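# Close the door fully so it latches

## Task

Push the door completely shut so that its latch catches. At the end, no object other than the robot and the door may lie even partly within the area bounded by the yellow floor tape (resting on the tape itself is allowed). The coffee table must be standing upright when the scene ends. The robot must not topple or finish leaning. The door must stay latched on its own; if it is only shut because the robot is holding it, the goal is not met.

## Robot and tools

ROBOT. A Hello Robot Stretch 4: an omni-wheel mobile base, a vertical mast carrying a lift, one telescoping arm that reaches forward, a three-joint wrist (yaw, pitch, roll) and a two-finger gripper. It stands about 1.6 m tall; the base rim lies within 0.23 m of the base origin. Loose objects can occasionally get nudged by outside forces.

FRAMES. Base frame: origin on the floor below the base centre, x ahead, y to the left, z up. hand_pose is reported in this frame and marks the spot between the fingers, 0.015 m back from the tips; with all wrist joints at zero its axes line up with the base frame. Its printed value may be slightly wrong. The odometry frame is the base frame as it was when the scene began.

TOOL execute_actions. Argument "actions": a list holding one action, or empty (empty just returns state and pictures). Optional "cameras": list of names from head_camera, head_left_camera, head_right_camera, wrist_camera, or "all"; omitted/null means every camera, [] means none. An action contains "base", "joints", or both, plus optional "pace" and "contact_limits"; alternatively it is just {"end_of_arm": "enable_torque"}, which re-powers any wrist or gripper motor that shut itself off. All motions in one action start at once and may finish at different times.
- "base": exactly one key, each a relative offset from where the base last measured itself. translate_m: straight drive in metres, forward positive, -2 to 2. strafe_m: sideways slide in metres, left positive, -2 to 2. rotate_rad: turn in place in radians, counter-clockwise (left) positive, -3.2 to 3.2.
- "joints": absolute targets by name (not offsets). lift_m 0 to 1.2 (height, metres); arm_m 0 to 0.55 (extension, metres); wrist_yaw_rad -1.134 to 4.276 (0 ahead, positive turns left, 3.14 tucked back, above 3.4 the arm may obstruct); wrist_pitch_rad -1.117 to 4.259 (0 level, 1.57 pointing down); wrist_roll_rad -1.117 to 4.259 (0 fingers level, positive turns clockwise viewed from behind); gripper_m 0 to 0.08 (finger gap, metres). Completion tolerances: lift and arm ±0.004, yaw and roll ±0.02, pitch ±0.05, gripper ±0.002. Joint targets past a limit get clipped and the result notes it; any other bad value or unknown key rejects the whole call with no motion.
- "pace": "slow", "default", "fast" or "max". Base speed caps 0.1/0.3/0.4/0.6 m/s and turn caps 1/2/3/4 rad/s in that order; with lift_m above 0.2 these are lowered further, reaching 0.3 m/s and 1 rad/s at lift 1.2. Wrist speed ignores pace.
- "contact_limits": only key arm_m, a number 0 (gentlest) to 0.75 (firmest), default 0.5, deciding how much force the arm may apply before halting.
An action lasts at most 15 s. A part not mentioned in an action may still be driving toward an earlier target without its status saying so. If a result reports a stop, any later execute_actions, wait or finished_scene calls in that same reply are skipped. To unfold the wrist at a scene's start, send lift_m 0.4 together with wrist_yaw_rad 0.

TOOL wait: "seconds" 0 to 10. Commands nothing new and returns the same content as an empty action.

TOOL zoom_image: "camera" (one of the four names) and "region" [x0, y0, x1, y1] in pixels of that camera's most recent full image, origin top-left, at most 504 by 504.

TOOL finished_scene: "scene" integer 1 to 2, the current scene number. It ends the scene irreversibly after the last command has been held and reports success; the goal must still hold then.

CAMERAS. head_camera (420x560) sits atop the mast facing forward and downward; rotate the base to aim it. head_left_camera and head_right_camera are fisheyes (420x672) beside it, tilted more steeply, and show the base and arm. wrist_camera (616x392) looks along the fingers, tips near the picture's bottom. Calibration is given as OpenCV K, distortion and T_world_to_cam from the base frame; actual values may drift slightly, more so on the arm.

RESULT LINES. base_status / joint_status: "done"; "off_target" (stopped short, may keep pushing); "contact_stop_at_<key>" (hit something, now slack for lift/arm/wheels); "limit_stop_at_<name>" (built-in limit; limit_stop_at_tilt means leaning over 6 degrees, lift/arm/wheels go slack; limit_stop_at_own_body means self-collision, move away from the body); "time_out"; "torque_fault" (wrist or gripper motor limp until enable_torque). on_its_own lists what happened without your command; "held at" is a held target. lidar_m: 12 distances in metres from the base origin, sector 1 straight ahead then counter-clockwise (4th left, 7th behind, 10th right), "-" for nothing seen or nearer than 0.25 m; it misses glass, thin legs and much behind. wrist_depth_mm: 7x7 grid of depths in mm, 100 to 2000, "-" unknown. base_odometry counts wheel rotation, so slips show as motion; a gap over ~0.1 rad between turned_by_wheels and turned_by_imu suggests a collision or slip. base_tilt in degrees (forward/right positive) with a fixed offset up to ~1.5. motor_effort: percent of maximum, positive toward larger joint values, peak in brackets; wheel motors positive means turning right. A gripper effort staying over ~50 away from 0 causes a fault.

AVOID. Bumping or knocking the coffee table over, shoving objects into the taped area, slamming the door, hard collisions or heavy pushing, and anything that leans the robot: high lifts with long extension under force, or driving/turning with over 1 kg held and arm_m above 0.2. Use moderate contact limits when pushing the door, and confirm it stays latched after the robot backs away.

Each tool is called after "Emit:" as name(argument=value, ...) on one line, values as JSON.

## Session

Emit:
execute_actions(actions=[])

Scene clock: 0.00 s.
base_odometry: x=+0.000 y=+0.000 heading=+0.000 (m, m, rad; odometry frame)
turned_by_wheels: +0.000 (rad since the last result)
turned_by_imu: +0.000 (rad since the last result)
base_tilt: forward=-0.6 right=+0.9 (deg)
lidar_m: 0.67 0.71 0.89 1.00 1.01 1.31 1.42 1.10 0.73 0.67 0.68 0.76
base_status: not commanded
joint_positions: lift_m=+0.272 arm_m=+0.002 wrist_yaw_rad=+3.034 wrist_pitch_rad=+0.008 wrist_roll_rad=+0.006 gripper_m=+0.040
joint_status: not commanded
motor_effort: lift_m=+19 arm_m=-1 wrist_yaw_rad=-1 wrist_pitch_rad=-9 wrist_roll_rad=-1 gripper_m=+0 wheel_0=+0 wheel_1=+0 wheel_2=+0 (%)
hand_pose: x=-0.0295 y=+0.1097 z=+0.4480 quat_wxyz=(+0.054, -0.004, +0.003, +0.999) (m; base frame)
wrist_depth_mm: 137 229 - 1618 1661 1336 1060 / 121 140 - 1661 1708 1336 1025 / 114 140 1618 1618 1708 1366 1060 / 125 156 1576 1661 1708 1366 1042 / 140 - - 1618 1756 1366 1060 / 1983 - 1756 1576 1661 1397 1060 / 1308 1336 133 1229 116 1205 1042
pictures: head_camera, head_left_camera, head_right_camera, wrist_camera
camera_calibration (this result's frames):
wrist_camera: T_world_to_cam=[[0.137802, 0.988707, -0.0588944, -0.0840345], [-0.0224356, -0.0563305, -0.99816, 0.518316], [-0.990206, 0.13887, 0.0144197, 0.0963311], [0, 0, 0, 1]] pos_world=[0.118596, 0.098905, 0.511024]
Images, in order (width x height): head_camera 420x560, head_left_camera 420x672, head_right_camera 420x672, wrist_camera 616x392.

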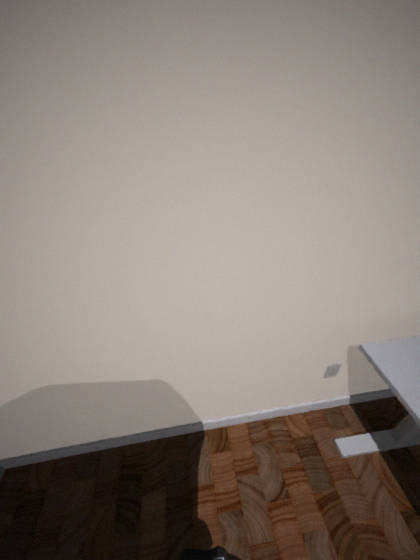

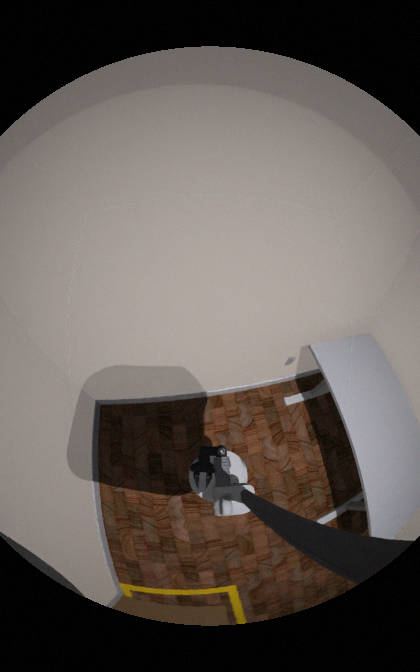

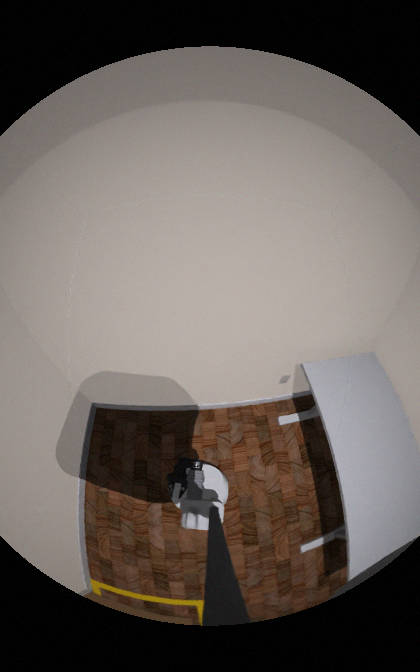

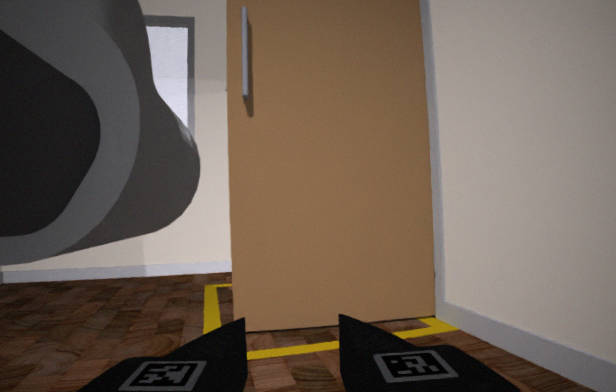

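Emit:
execute_actions(actions=[{"base":{"rotate_rad":-3.02},"joints":{"lift_m":0.15,"wrist_yaw_rad":3.18},"pace":"fast"}])

Scene clock: 4.37 s.
base_odometry: x=+0.000 y=+0.000 heading=-3.020 (m, m, rad; odometry frame)
turned_by_wheels: -3.020 (rad since the last result)
turned_by_imu: -3.013 (rad since the last result)
base_tilt: forward=-0.6 right=+0.9 (deg)
lidar_m: 1.35 0.98 0.70 0.65 0.69 0.73 0.68 0.71 1.00 0.98 1.03 1.43
base_status: done
joint_positions: lift_m=+0.150 arm_m=+0.002 wrist_yaw_rad=+3.180 wrist_pitch_rad=+0.008 wrist_roll_rad=+0.006 gripper_m=+0.040
joint_status: all done
motor_effort: lift_m=+16(19) arm_m=-1(1) wrist_yaw_rad=+1(5) wrist_pitch_rad=-8(9) wrist_roll_rad=+0(1) gripper_m=+0(0) wheel_0=+1(7) wheel_1=+1(9) wheel_2=+0(9) (%)
hand_pose: x=-0.0432 y=+0.0792 z=+0.3269 quat_wxyz=(-0.019, -0.004, +0.003, +1.000) (m; base frame)
wrist_depth_mm: - 135 854 842 831 842 831 / - 134 160 842 831 842 831 / - 118 146 831 842 831 831 / - 129 179 831 831 831 831 / 134 167 842 831 820 820 820 / 831 831 831 820 831 820 820 / 809 809 133 820 116 809 809
pictures: head_camera, head_left_camera, head_right_camera, wrist_camera
camera_calibration (this result's frames):
wrist_camera: T_world_to_cam=[[-0.00702071, 0.99824, -0.0588918, -0.066179], [-0.014018, -0.0589857, -0.99816, 0.395913], [-0.999877, -0.00618225, 0.0144075, 0.0998077], [0, 0, 0, 1]] pos_world=[0.104881, 0.0900327, 0.389849]
Images, in order (width x height): head_camera 420x560, head_left_camera 420x672, head_right_camera 420x672, wrist_camera 616x392.

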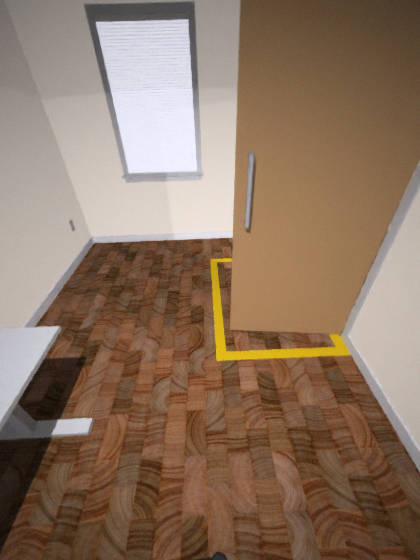

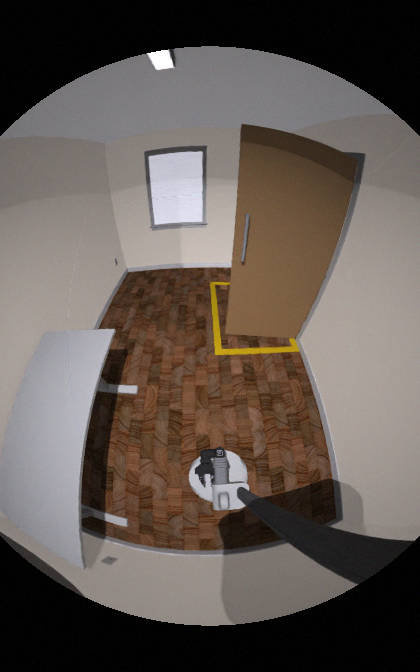

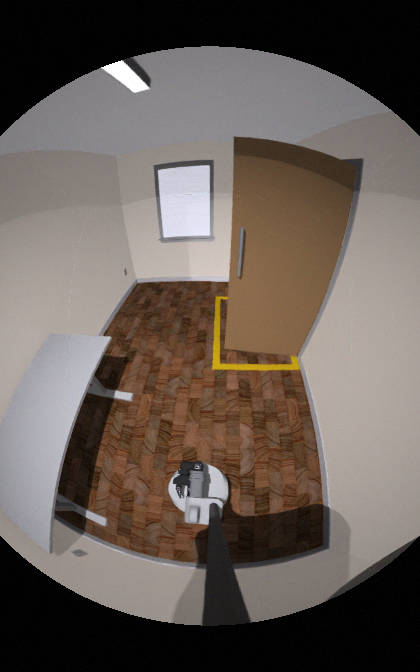

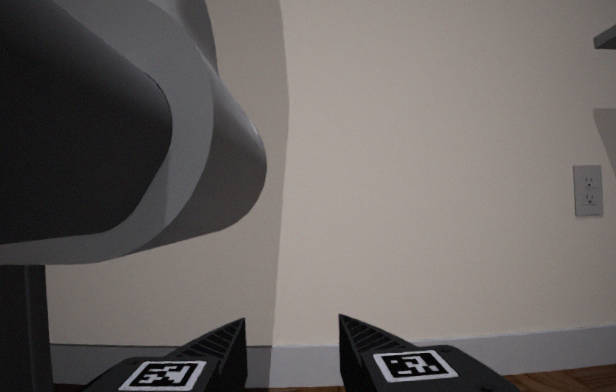

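Emit:
execute_actions(actions=[{"base":{"strafe_m":0.14},"pace":"fast"}], cameras=[])

Emit:
execute_actions(actions=[{"base":{"translate_m":1.6},"pace":"max"}])

Scene clock: 7.00 s.
base_odometry: x=+0.017 y=-0.139 heading=-3.020 (m, m, rad; odometry frame)
turned_by_wheels: +0.000 (rad since the last result)
turned_by_imu: -0.001 (rad since the last result)
base_tilt: forward=-0.6 right=+0.8 (deg)
lidar_m: 1.40 0.78 0.52 0.52 0.56 0.73 0.68 0.72 1.00 1.13 1.20 1.40
base_status: done
joint_positions: lift_m=+0.150 arm_m=+0.002 wrist_yaw_rad=+3.180 wrist_pitch_rad=+0.008 wrist_roll_rad=+0.006 gripper_m=+0.040
joint_status: not commanded
motor_effort: lift_m=+15(15) arm_m=-1(1) wrist_yaw_rad=+1(1) wrist_pitch_rad=-9(8) wrist_roll_rad=-1(1) gripper_m=+0(1) wheel_0=+1(10) wheel_1=+0(14) wheel_2=+1(1) (%)
hand_pose: x=-0.0432 y=+0.0792 z=+0.3269 quat_wxyz=(-0.019, -0.004, +0.003, +1.000) (m; base frame)
wrist_depth_mm: - 135 854 842 842 831 788 / - 135 160 831 842 831 831 / - 118 146 842 831 842 831 / - 129 179 820 831 820 831 / 134 167 842 831 831 831 820 / 842 831 831 831 820 831 809 / 809 820 132 809 116 798 798
pictures: none
No camera images: the call's "cameras" was empty. Leave "cameras" out to get every camera's image.

Scene clock: 11.23 s.
base_odometry: x=-1.571 y=-0.334 heading=-3.020 (m, m, rad; odometry frame)
turned_by_wheels: +0.000 (rad since the last result)
turned_by_imu: -0.002 (rad since the last result)
base_tilt: forward=-0.6 right=+0.9 (deg)
lidar_m: 1.39 1.45 1.40 1.33 0.98 0.89 2.25 1.68 0.30 0.37 0.94 1.49
base_status: done
joint_positions: lift_m=+0.150 arm_m=+0.002 wrist_yaw_rad=+3.180 wrist_pitch_rad=+0.008 wrist_roll_rad=+0.006 gripper_m=+0.040
joint_status: not commanded
motor_effort: lift_m=+15(15) arm_m=-1(1) wrist_yaw_rad=+1(1) wrist_pitch_rad=-9(7) wrist_roll_rad=+0(1) gripper_m=+0(0) wheel_0=+0(6) wheel_1=+0(1) wheel_2=-1(14) (%)
hand_pose: x=-0.0432 y=+0.0792 z=+0.3269 quat_wxyz=(-0.019, -0.004, +0.003, +1.000) (m; base frame)
wrist_depth_mm: - 135 - - - - 1863 / - 135 159 - - 1255 1008 / - 118 146 - - 1983 1756 / - 129 179 - - - 1921 / 134 167 - - - - 1921 / 1205 1537 1499 1499 1464 1366 1281 / 931 1025 133 931 116 904 891
pictures: head_camera, head_left_camera, head_right_camera, wrist_camera
camera_calibration (this result's frames):
wrist_camera: T_world_to_cam=[[-0.00712043, 0.998239, -0.0588917, -0.0661619], [-0.0140122, -0.058987, -0.99816, 0.395911], [-0.999876, -0.00628213, 0.0144075, 0.0998076], [0, 0, 0, 1]] pos_world=[0.104872, 0.090026, 0.389848]
Images, in order (width x height): head_camera 420x560, head_left_camera 420x672, head_right_camera 420x672, wrist_camera 616x392.

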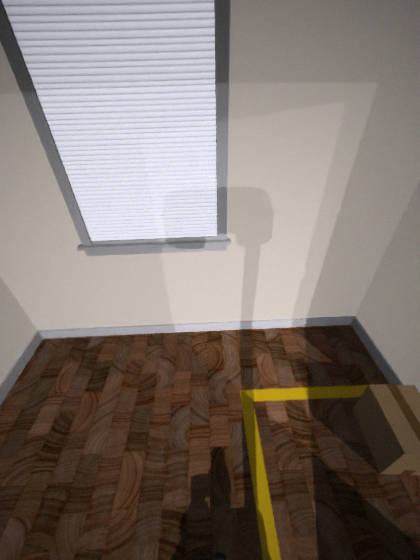

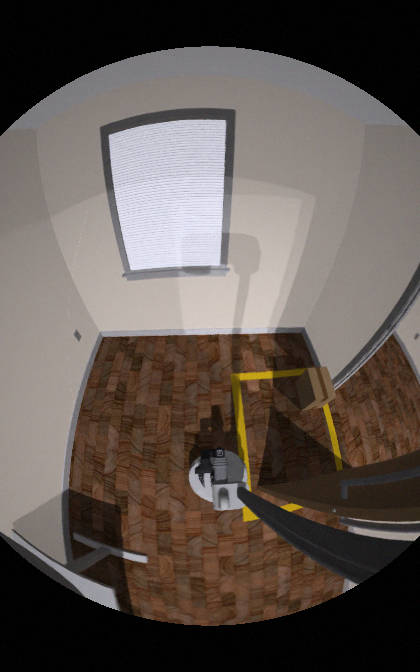

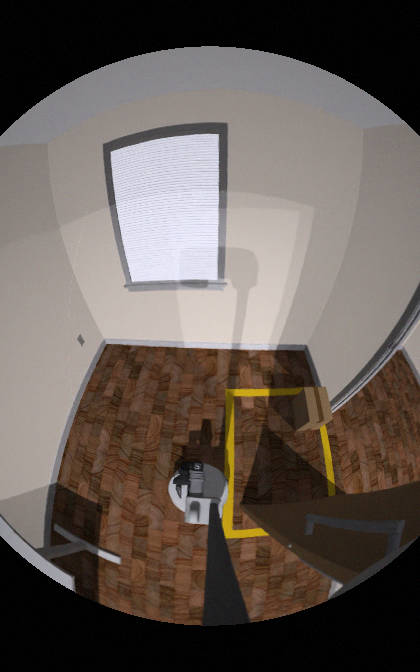

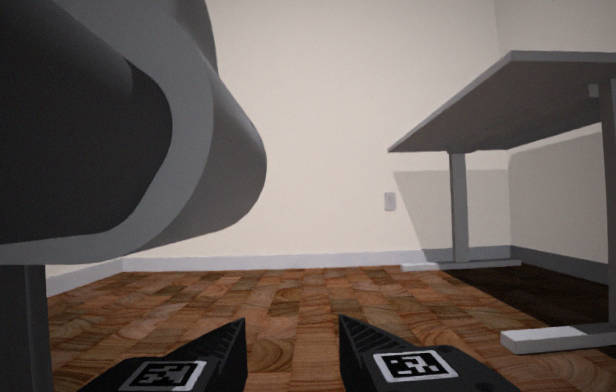

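Emit:
execute_actions(actions=[{"base":{"translate_m":0.17},"joints":{"lift_m":0.2},"pace":"fast"}], cameras=[])

Emit:
execute_actions(actions=[{"base":{"strafe_m":-0.93},"pace":"fast"}])

Scene clock: 14.47 s.
base_odometry: x=-1.740 y=-0.354 heading=-3.020 (m, m, rad; odometry frame)
turned_by_wheels: +0.000 (rad since the last result)
turned_by_imu: -0.001 (rad since the last result)
base_tilt: forward=-0.5 right=+0.9 (deg)
lidar_m: 1.20 1.27 1.42 1.33 1.25 1.00 2.21 0.44 0.43 3.37 0.85 1.32
base_status: done
joint_positions: lift_m=+0.200 arm_m=+0.002 wrist_yaw_rad=+3.180 wrist_pitch_rad=+0.008 wrist_roll_rad=+0.006 gripper_m=+0.040
joint_status: all done
motor_effort: lift_m=+24(26) arm_m=-1(1) wrist_yaw_rad=+1(1) wrist_pitch_rad=-8(9) wrist_roll_rad=-1(0) gripper_m=+0(0) wheel_0=-1(6) wheel_1=-1(10) wheel_2=-1(13) (%)
hand_pose: x=-0.0432 y=+0.0792 z=+0.3762 quat_wxyz=(-0.019, -0.004, +0.003, +1.000) (m; base frame)
wrist_depth_mm: - 135 - - - - 1983 / - 134 160 - - - 1708 / - 118 146 - - 1618 1205 / - 129 179 - - - 1921 / 134 167 - - - - 1983 / 1397 1708 1708 1708 1618 1499 1308 / 1042 1160 133 1060 116 1060 1025
pictures: none
No camera images: the call's "cameras" was empty. Leave "cameras" out to get every camera's image.

Scene clock: 18.03 s.
base_odometry: x=-1.853 y=+0.569 heading=-3.020 (m, m, rad; odometry frame)
turned_by_wheels: +0.000 (rad since the last result)
turned_by_imu: -0.002 (rad since the last result)
base_tilt: forward=-0.6 right=+0.9 (deg)
lidar_m: 0.27 0.30 1.80 2.25 0.44 0.33 0.33 0.38 2.57 2.48 1.83 0.29
base_status: done
joint_positions: lift_m=+0.200 arm_m=+0.002 wrist_yaw_rad=+3.180 wrist_pitch_rad=+0.008 wrist_roll_rad=+0.006 gripper_m=+0.040
joint_status: not commanded
motor_effort: lift_m=+23(23) arm_m=-1(1) wrist_yaw_rad=+2(1) wrist_pitch_rad=-8(9) wrist_roll_rad=-1(0) gripper_m=+0(0) wheel_0=-1(10) wheel_1=-2(14) wheel_2=+0(0) (%)
hand_pose: x=-0.0432 y=+0.0792 z=+0.3762 quat_wxyz=(-0.019, -0.004, +0.003, +1.000) (m; base frame)
wrist_depth_mm: - 135 480 473 459 445 433 / - 134 159 466 459 442 433 / - 118 146 466 455 442 433 / - 129 179 466 452 442 430 / 134 167 477 462 452 439 433 / 500 492 473 462 449 439 430 / 496 488 133 459 116 433 427
pictures: head_camera, head_left_camera, head_right_camera, wrist_camera
camera_calibration (this result's frames):
wrist_camera: T_world_to_cam=[[-0.00719935, 0.998238, -0.0588909, -0.0632436], [-0.0139815, -0.0589871, -0.998161, 0.445143], [-0.999876, -0.00636272, 0.0143816, 0.0991067], [0, 0, 0, 1]] pos_world=[0.104863, 0.0900204, 0.439174]
Images, in order (width x height): head_camera 420x560, head_left_camera 420x672, head_right_camera 420x672, wrist_camera 616x392.

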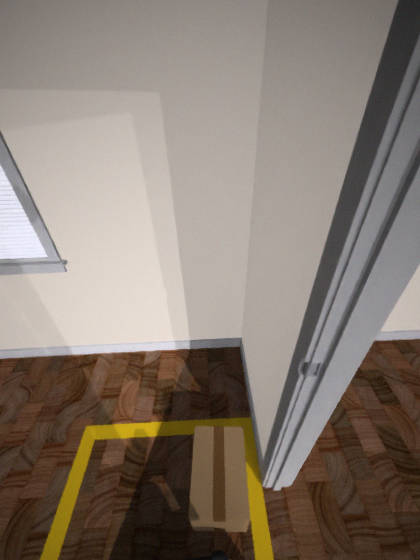

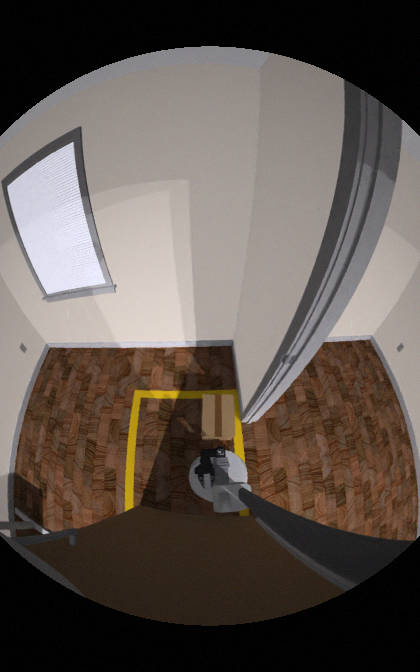

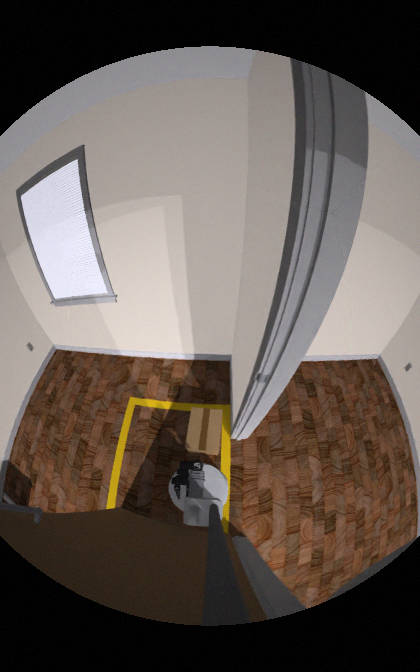

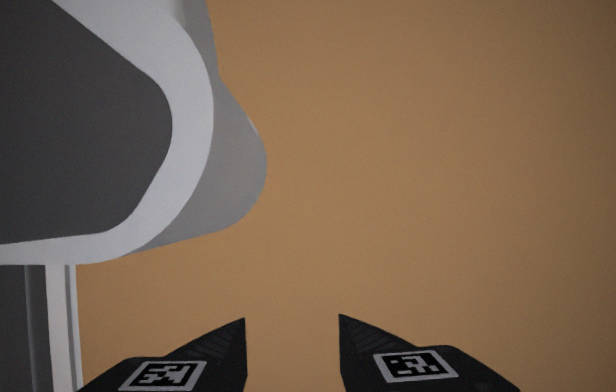

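Emit:
execute_actions(actions=[{"base":{"rotate_rad":0.06}}], cameras=[])

Emit:
execute_actions(actions=[{"base":{"translate_m":0.56},"pace":"slow"}], cameras=["head_left_camera","head_right_camera","head_camera"])

Scene clock: 19.80 s.
base_odometry: x=-1.853 y=+0.569 heading=-2.960 (m, m, rad; odometry frame)
turned_by_wheels: +0.060 (rad since the last result)
turned_by_imu: +0.059 (rad since the last result)
base_tilt: forward=-0.6 right=+0.8 (deg)
lidar_m: 0.27 0.31 1.84 2.26 0.41 0.34 0.35 0.39 2.56 2.46 1.73 0.30
base_status: done
joint_positions: lift_m=+0.200 arm_m=+0.002 wrist_yaw_rad=+3.180 wrist_pitch_rad=+0.008 wrist_roll_rad=+0.006 gripper_m=+0.040
joint_status: not commanded
motor_effort: lift_m=+24(23) arm_m=-1(1) wrist_yaw_rad=+0(2) wrist_pitch_rad=-8(8) wrist_roll_rad=-2(2) gripper_m=-1(0) wheel_0=-1(3) wheel_1=+0(2) wheel_2=-1(4) (%)
hand_pose: x=-0.0432 y=+0.0792 z=+0.3762 quat_wxyz=(-0.019, -0.004, +0.003, +1.000) (m; base frame)
wrist_depth_mm: - 136 480 469 449 430 418 / - 134 160 466 449 430 415 / - 118 146 466 445 427 413 / - 129 180 462 442 427 413 / 134 167 480 462 442 427 413 / 549 504 480 462 442 424 407 / 549 504 133 462 116 418 410
pictures: none
No camera images: the call's "cameras" was empty. Leave "cameras" out to get every camera's image.

Scene clock: 26.67 s.
base_odometry: x=-2.403 y=+0.468 heading=-2.960 (m, m, rad; odometry frame)
turned_by_wheels: +0.000 (rad since the last result)
turned_by_imu: -0.003 (rad since the last result)
base_tilt: forward=-0.5 right=+0.9 (deg)
lidar_m: 0.25 0.73 1.03 2.22 2.00 0.91 0.88 1.02 0.25 0.25 0.26 0.25
base_status: done
joint_positions: lift_m=+0.200 arm_m=+0.002 wrist_yaw_rad=+3.180 wrist_pitch_rad=+0.008 wrist_roll_rad=+0.006 gripper_m=+0.040
joint_status: not commanded
motor_effort: lift_m=+23(23) arm_m=-1(1) wrist_yaw_rad=-1(2) wrist_pitch_rad=-9(9) wrist_roll_rad=-2(1) gripper_m=+0(1) wheel_0=+3(6) wheel_1=+2(5) wheel_2=-5(9) (%)
hand_pose: x=-0.0432 y=+0.0792 z=+0.3762 quat_wxyz=(-0.019, -0.004, +0.003, +1.000) (m; base frame)
wrist_depth_mm: - 136 1078 1060 1008 960 - / - 134 160 1042 991 960 - / - 118 146 1060 1008 946 - / - 129 179 1042 991 960 - / 134 167 1060 1042 991 960 - / 1366 1756 1078 1025 991 960 1366 / 1060 1160 133 1008 116 946 946
pictures: head_camera, head_left_camera, head_right_camera
Images, in order (width x height): head_camera 420x560, head_left_camera 420x672, head_right_camera 420x672.

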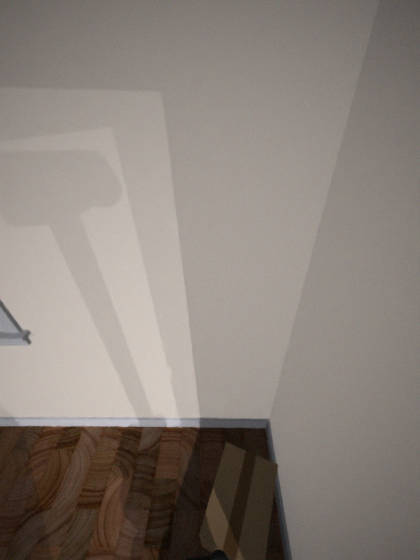

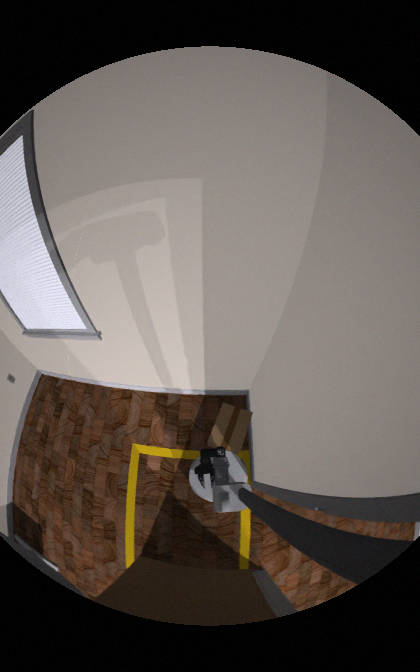

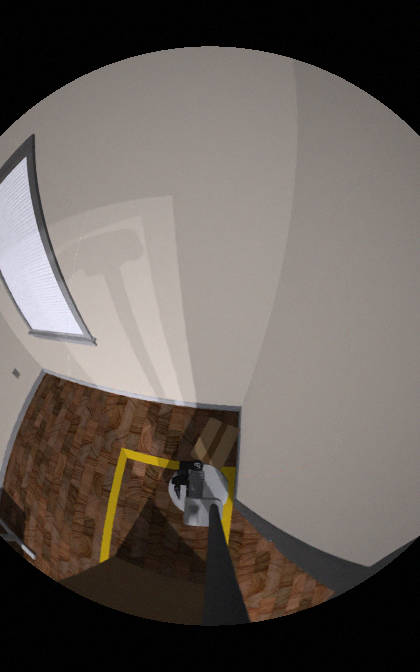

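Emit:
execute_actions(actions=[{"base":{"translate_m":0.05},"pace":"slow"}], cameras=[])

Emit:
execute_actions(actions=[{"base":{"strafe_m":0.96},"pace":"max"}], cameras=["head_right_camera","wrist_camera"])

Emit:
execute_actions(actions=[{"base":{"translate_m":-1.22},"pace":"max"}], cameras=["head_right_camera","head_camera"])

Scene clock: 29.57 s.
base_odometry: x=-2.452 y=+0.459 heading=-2.960 (m, m, rad; odometry frame)
turned_by_wheels: +0.000 (rad since the last result)
turned_by_imu: -0.001 (rad since the last result)
base_tilt: forward=-0.6 right=+0.9 (deg)
lidar_m: 0.25 0.71 0.97 2.22 2.10 0.94 0.92 1.09 0.26 0.25 0.28 0.25
base_status: done
joint_positions: lift_m=+0.200 arm_m=+0.002 wrist_yaw_rad=+3.180 wrist_pitch_rad=+0.008 wrist_roll_rad=+0.006 gripper_m=+0.040
joint_status: not commanded
motor_effort: lift_m=+23(23) arm_m=-1(1) wrist_yaw_rad=-1(1) wrist_pitch_rad=-9(8) wrist_roll_rad=-1(1) gripper_m=+0(0) wheel_0=+4(6) wheel_1=+3(2) wheel_2=-5(10) (%)
hand_pose: x=-0.0432 y=+0.0792 z=+0.3762 quat_wxyz=(-0.019, -0.004, +0.003, +1.000) (m; base frame)
wrist_depth_mm: - 135 1118 1118 1042 1025 - / - 135 159 1098 1060 1025 - / - 118 146 1078 1042 1025 - / - 129 179 1098 1060 1008 - / 134 167 1138 1078 1042 991 - / 1366 1756 1118 1078 1042 1008 1464 / 1042 1160 133 1060 116 991 1008
pictures: none
No camera images: the call's "cameras" was empty. Leave "cameras" out to get every camera's image.

Scene clock: 32.57 s.
base_odometry: x=-2.279 y=-0.485 heading=-2.960 (m, m, rad; odometry frame)
turned_by_wheels: +0.000 (rad since the last result)
turned_by_imu: -0.001 (rad since the last result)
base_tilt: forward=-0.7 right=+0.9 (deg)
lidar_m: 0.66 0.70 1.08 1.24 1.34 1.51 3.03 0.89 1.41 0.92 0.92 0.69
base_status: done
joint_positions: lift_m=+0.200 arm_m=+0.002 wrist_yaw_rad=+3.180 wrist_pitch_rad=+0.008 wrist_roll_rad=+0.006 gripper_m=+0.040
joint_status: not commanded
motor_effort: lift_m=+22(23) arm_m=-1(1) wrist_yaw_rad=+0(2) wrist_pitch_rad=-9(8) wrist_roll_rad=+0(0) gripper_m=+0(0) wheel_0=+0(13) wheel_1=+2(20) wheel_2=+0(5) (%)
hand_pose: x=-0.0432 y=+0.0792 z=+0.3762 quat_wxyz=(-0.019, -0.004, +0.003, +1.000) (m; base frame)
wrist_depth_mm: - 136 - - - - 1983 / - 135 159 - - - 1983 / - 118 146 - - 1983 1756 / - 129 179 - - - 1983 / 134 167 - - - - - / 1042 1008 1756 1708 1618 1537 1464 / 1025 1008 133 1060 116 1042 1008
pictures: head_right_camera, wrist_camera
camera_calibration (this result's frames):
wrist_camera: T_world_to_cam=[[-0.00727503, 0.998238, -0.058891, -0.0632269], [-0.0139771, -0.0589883, -0.998161, 0.445202], [-0.999876, -0.00643853, 0.0143816, 0.0991059], [0, 0, 0, 1]] pos_world=[0.104856, 0.0900153, 0.439234]
Images, in order (width x height): head_right_camera 420x672, wrist_camera 616x392.

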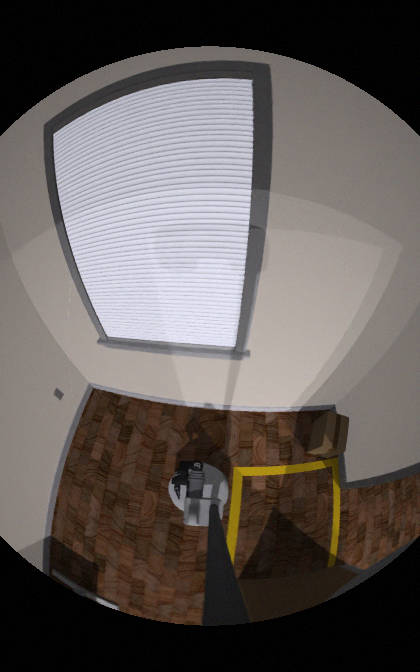

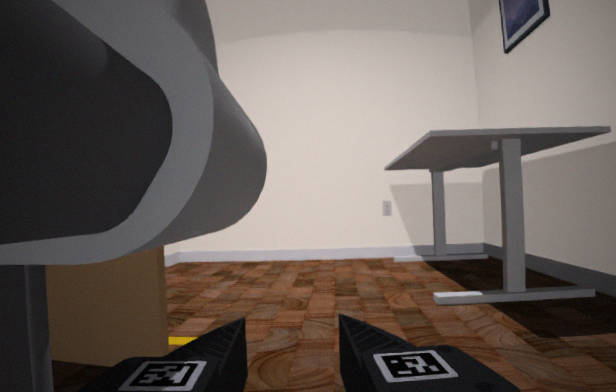

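Scene clock: 36.17 s.
base_odometry: x=-1.079 y=-0.265 heading=-2.960 (m, m, rad; odometry frame)
turned_by_wheels: +0.000 (rad since the last result)
turned_by_imu: -0.001 (rad since the last result)
base_tilt: forward=-0.5 right=+0.9 (deg)
lidar_m: 1.86 1.86 1.36 0.69 0.58 0.84 1.80 1.58 1.16 0.86 0.42 0.42
base_status: done
joint_positions: lift_m=+0.200 arm_m=+0.002 wrist_yaw_rad=+3.180 wrist_pitch_rad=+0.008 wrist_roll_rad=+0.006 gripper_m=+0.040
joint_status: not commanded
motor_effort: lift_m=+22(22) arm_m=-1(1) wrist_yaw_rad=-1(0) wrist_pitch_rad=-9(8) wrist_roll_rad=-1(1) gripper_m=-1(0) wheel_0=-1(6) wheel_1=+1(11) wheel_2=+0(16) (%)
hand_pose: x=-0.0432 y=+0.0792 z=+0.3763 quat_wxyz=(-0.019, -0.004, +0.003, +1.000) (m; base frame)
wrist_depth_mm: - 135 - - 1983 1921 1921 / - 135 159 1983 1921 1921 931 / - 118 146 1983 1921 1661 1499 / - 129 179 - 1983 1921 1863 / 134 167 - 1983 1983 1921 1921 / 1366 1708 1756 1661 1618 1537 1499 / 1060 1138 132 1060 116 1060 1008
pictures: head_camera, head_right_camera
Images, in order (width x height): head_camera 420x560, head_right_camera 420x672.

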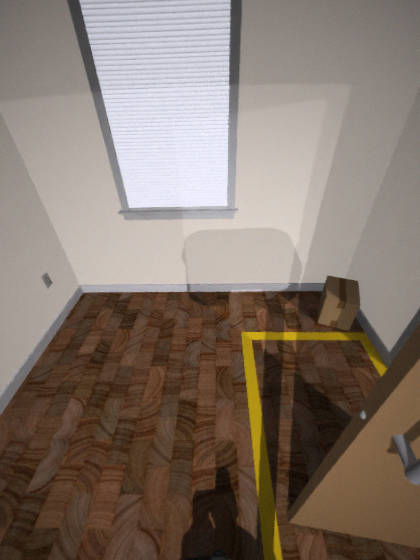

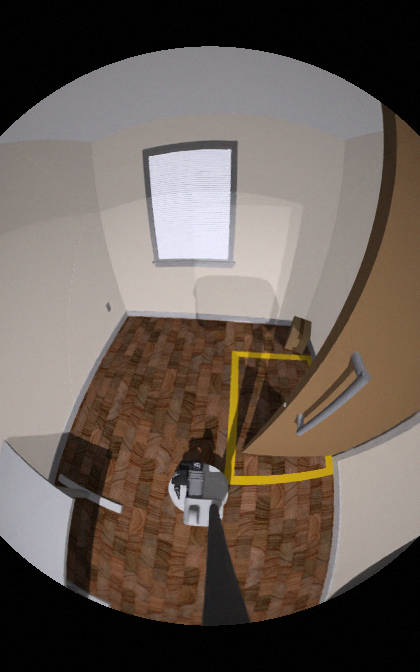

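Emit:
execute_actions(actions=[{"base":{"strafe_m":-0.45},"pace":"max"}], cameras=[])

Emit:
execute_actions(actions=[{"base":{"rotate_rad":-0.59},"pace":"fast"}], cameras=[])

Emit:
execute_actions(actions=[{"base":{"translate_m":0.76},"pace":"slow"}], cameras=["head_right_camera","head_camera"])

Emit:
execute_actions(actions=[{"base":{"translate_m":0.17},"pace":"slow"}], cameras=["head_right_camera","head_camera"])

Scene clock: 40.20 s.
base_odometry: x=-1.160 y=+0.177 heading=-2.960 (m, m, rad; odometry frame)
turned_by_wheels: +0.000 (rad since the last result)
turned_by_imu: -0.002 (rad since the last result)
base_tilt: forward=-0.5 right=+0.9 (deg)
lidar_m: 0.25 0.25 1.83 1.02 1.04 1.52 1.80 0.93 0.71 0.68 0.34 0.26
base_status: done
joint_positions: lift_m=+0.200 arm_m=+0.002 wrist_yaw_rad=+3.180 wrist_pitch_rad=+0.008 wrist_roll_rad=+0.006 gripper_m=+0.040
joint_status: not commanded
motor_effort: lift_m=+22(22) arm_m=-1(1) wrist_yaw_rad=-2(0) wrist_pitch_rad=-8(9) wrist_roll_rad=+0(2) gripper_m=+0(0) wheel_0=+0(13) wheel_1=-1(16) wheel_2=-1(1) (%)
hand_pose: x=-0.0432 y=+0.0792 z=+0.3763 quat_wxyz=(-0.019, -0.004, +0.003, +1.000) (m; base frame)
wrist_depth_mm: - 136 - - - 1983 1921 / - 134 160 1983 1983 1983 1983 / - 118 146 1983 1983 - 1921 / - 129 179 - 1983 1921 1921 / 134 167 1983 - - 1983 1921 / 1060 1397 1708 1661 1618 1537 1464 / 991 1160 133 1060 116 1060 1025
pictures: none
No camera images: the call's "cameras" was empty. Leave "cameras" out to get every camera's image.

Scene clock: 41.37 s.
base_odometry: x=-1.160 y=+0.177 heading=+2.733 (m, m, rad; odometry frame)
turned_by_wheels: -0.590 (rad since the last result)
turned_by_imu: -0.589 (rad since the last result)
base_tilt: forward=-0.6 right=+0.9 (deg)
lidar_m: 0.26 0.25 0.25 1.86 0.99 1.01 1.40 1.84 1.03 0.72 0.68 0.36
base_status: done
joint_positions: lift_m=+0.200 arm_m=+0.002 wrist_yaw_rad=+3.180 wrist_pitch_rad=+0.008 wrist_roll_rad=+0.006 gripper_m=+0.040
joint_status: not commanded
motor_effort: lift_m=+22(22) arm_m=-1(1) wrist_yaw_rad=+0(1) wrist_pitch_rad=-9(9) wrist_roll_rad=+0(1) gripper_m=-1(0) wheel_0=+0(5) wheel_1=+1(6) wheel_2=+0(7) (%)
hand_pose: x=-0.0432 y=+0.0792 z=+0.3763 quat_wxyz=(-0.019, -0.004, +0.003, +1.000) (m; base frame)
wrist_depth_mm: - 135 - - - 1983 1708 / - 134 160 - - - 1537 / - 117 146 - 1921 1464 1576 / - 129 179 - - - 1661 / 134 167 - - - - 1661 / 1366 1708 1708 1708 1576 1499 1464 / 1042 1160 133 1060 116 1060 960
pictures: none
No camera images: the call's "cameras" was empty. Leave "cameras" out to get every camera's image.

Scene clock: 50.27 s.
base_odometry: x=-1.858 y=+0.479 heading=+2.733 (m, m, rad; odometry frame)
turned_by_wheels: +0.000 (rad since the last result)
turned_by_imu: -0.003 (rad since the last result)
base_tilt: forward=-0.6 right=+0.9 (deg)
lidar_m: 0.25 0.28 1.28 1.68 2.17 1.64 1.96 1.36 0.42 0.25 - -
base_status: done
joint_positions: lift_m=+0.200 arm_m=+0.002 wrist_yaw_rad=+3.180 wrist_pitch_rad=+0.008 wrist_roll_rad=+0.006 gripper_m=+0.040
joint_status: not commanded
motor_effort: lift_m=+22(22) arm_m=+0(1) wrist_yaw_rad=-2(24) wrist_pitch_rad=-9(10) wrist_roll_rad=-1(0) gripper_m=-1(1) wheel_0=+0(5) wheel_1=+1(4) wheel_2=+0(9) (%)
hand_pose: x=-0.0435 y=+0.0791 z=+0.3763 quat_wxyz=(-0.019, -0.004, +0.003, +1.000) (m; base frame)
wrist_depth_mm: - 135 - - - - - / - 134 159 - - - - / - 117 146 - - - - / - 129 179 - - - - / 134 167 - - - - - / 1366 1708 1756 1661 1618 1499 1464 / 1042 1160 133 1060 116 1060 1008
pictures: head_camera, head_right_camera
Images, in order (width x height): head_camera 420x560, head_right_camera 420x672.

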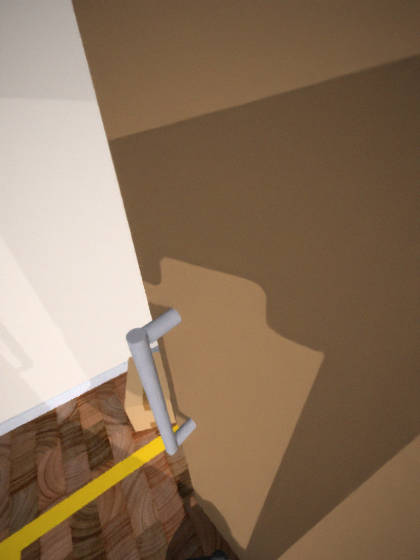

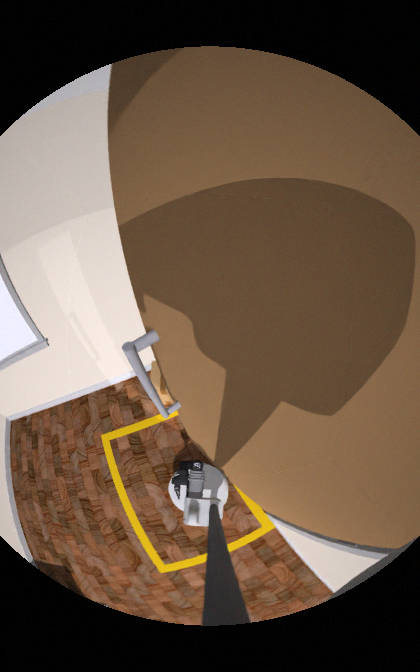

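Scene clock: 53.23 s.
base_odometry: x=-2.014 y=+0.547 heading=+2.733 (m, m, rad; odometry frame)
turned_by_wheels: +0.000 (rad since the last result)
turned_by_imu: -0.001 (rad since the last result)
base_tilt: forward=-0.6 right=+0.9 (deg)
lidar_m: 0.25 0.61 1.15 1.52 2.24 1.79 2.10 1.00 0.31 0.25 - 0.25
base_status: done
joint_positions: lift_m=+0.200 arm_m=+0.002 wrist_yaw_rad=+3.180 wrist_pitch_rad=+0.008 wrist_roll_rad=+0.006 gripper_m=+0.040
joint_status: not commanded
motor_effort: lift_m=+22(22) arm_m=+0(1) wrist_yaw_rad=-2(2) wrist_pitch_rad=-9(8) wrist_roll_rad=-2(1) gripper_m=+0(0) wheel_0=+2(5) wheel_1=+0(2) wheel_2=-1(7) (%)
hand_pose: x=-0.0435 y=+0.0791 z=+0.3763 quat_wxyz=(-0.019, -0.004, +0.003, +1.000) (m; base frame)
wrist_depth_mm: - 135 - - - - - / - 134 159 - - - - / - 118 145 - - - - / - 129 179 - - - - / 134 167 - - - - - / 1397 1708 1708 1661 1661 1537 1430 / 1042 1160 133 1060 116 1042 1008
pictures: head_camera, head_right_camera
Images, in order (width x height): head_camera 420x560, head_right_camera 420x672.

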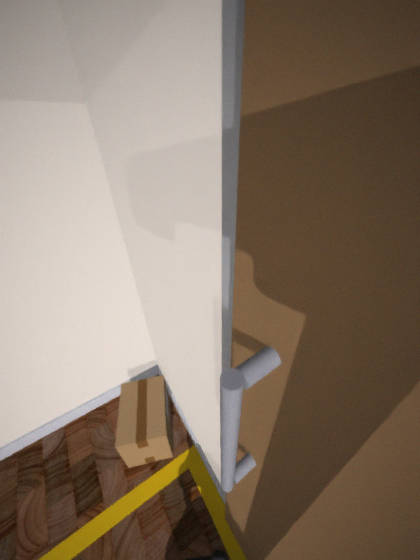

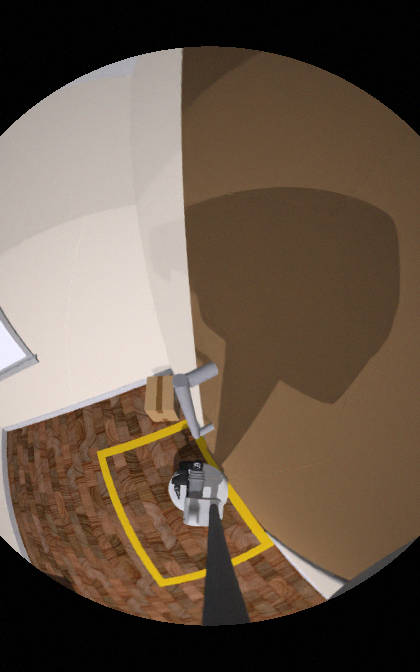

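Emit:
execute_actions(actions=[{"base":{"strafe_m":-0.05},"pace":"slow"}], cameras=["head_camera"])

Emit:
zoom_image(camera="head_camera", region=[150,340,350,540])

Scene clock: 55.63 s.
base_odometry: x=-1.995 y=+0.576 heading=+2.760 (m, m, rad; odometry frame)
turned_by_wheels: +0.027 (rad since the last result)
turned_by_imu: +0.037 (rad since the last result)
base_tilt: forward=-0.6 right=+0.9 (deg)
lidar_m: 0.25 0.63 1.17 1.63 2.29 1.79 2.21 0.77 0.30 0.25 - 0.25
base_status: strafe_m contact_stop (by the wheels' count: -0.034 of -0.050)
joint_positions: lift_m=+0.200 arm_m=+0.002 wrist_yaw_rad=+3.180 wrist_pitch_rad=+0.008 wrist_roll_rad=+0.006 gripper_m=+0.040
joint_status: not commanded
on_its_own: the wheels are slack since a contact_stop
motor_effort: lift_m=+22(21) arm_m=+0(0) wrist_yaw_rad=-1(1) wrist_pitch_rad=-9(9) wrist_roll_rad=+0(1) gripper_m=+0(0) wheel_0=+0(33) wheel_1=+0(21) wheel_2=+0(4) (%)
hand_pose: x=-0.0434 y=+0.0792 z=+0.3763 quat_wxyz=(-0.019, -0.004, +0.003, +1.000) (m; base frame)
wrist_depth_mm: - 135 - - - - - / - 134 159 - - - - / - 118 146 - - - - / - 129 179 - - - - / 134 167 - - - - - / 1397 1756 1756 1708 1661 1537 1464 / 1060 1160 133 1060 116 1042 1008
pictures: head_camera
Images, in order (width x height): head_camera 420x560.

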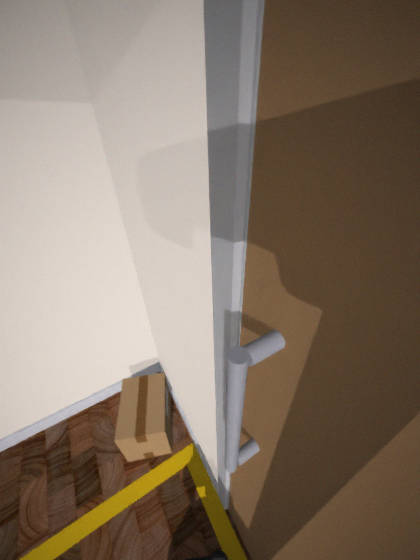

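Region (150, 340, 350, 540) of head_camera's 420x560 image, scaled by 2.520, with more detail than that image has.

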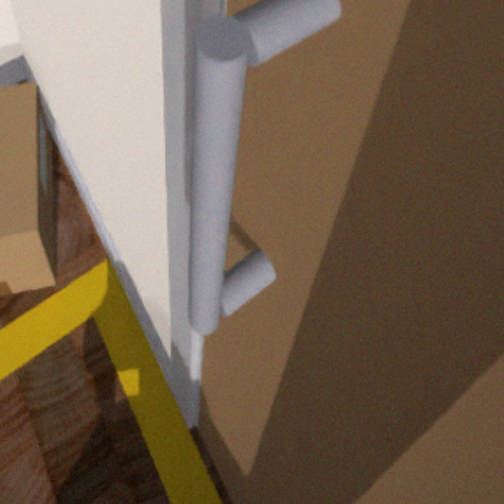

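Emit:
execute_actions(actions=[{"base":{"strafe_m":0.1}}], cameras=["head_camera"])

Emit:
zoom_image(camera="head_camera", region=[200,300,400,560])

Scene clock: 58.10 s.
base_odometry: x=-2.032 y=+0.483 heading=+2.760 (m, m, rad; odometry frame)
turned_by_wheels: +0.000 (rad since the last result)
turned_by_imu: -0.001 (rad since the last result)
base_tilt: forward=-0.6 right=+0.9 (deg)
lidar_m: 0.41 0.60 1.15 1.51 2.18 1.79 2.13 1.07 0.41 0.29 0.27 0.26
base_status: done
joint_positions: lift_m=+0.200 arm_m=+0.002 wrist_yaw_rad=+3.180 wrist_pitch_rad=+0.008 wrist_roll_rad=+0.006 gripper_m=+0.040
joint_status: not commanded
motor_effort: lift_m=+22(22) arm_m=+0(0) wrist_yaw_rad=-2(0) wrist_pitch_rad=-9(9) wrist_roll_rad=-1(1) gripper_m=-1(0) wheel_0=+1(9) wheel_1=-2(1) wheel_2=+0(2) (%)
hand_pose: x=-0.0434 y=+0.0792 z=+0.3763 quat_wxyz=(-0.019, -0.004, +0.003, +1.000) (m; base frame)
wrist_depth_mm: - 135 - - - - - / - 134 159 - - - - / - 118 145 - - - - / - 129 179 - - - - / 134 167 - - - - - / 1397 1708 1661 1708 1618 1537 1464 / 1042 1182 133 1078 116 1060 1008
pictures: head_camera
Images, in order (width x height): head_camera 420x560.

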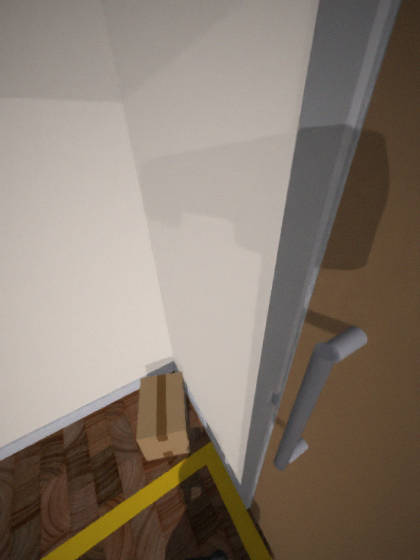

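Region (200, 300, 400, 560) of head_camera's 420x560 image, scaled by 1.938, with more detail than that image has; it fills the left 388 columns of this view, and the rest is white.

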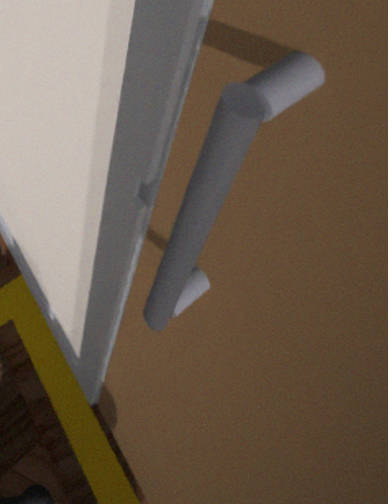

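Emit:
zoom_image(camera="head_camera", region=[300,0,420,160])

Region (300, 0, 420, 160) of head_camera's 420x560 image, scaled by 3.150, with more detail than that image has; it fills the left 378 columns of this view, and the rest is white.

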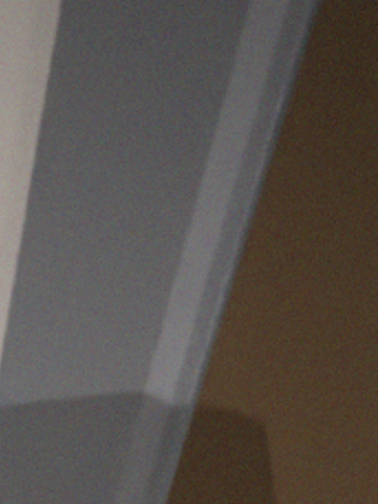

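Emit:
finished_scene(scene=2)

The scene is finished: the task was done.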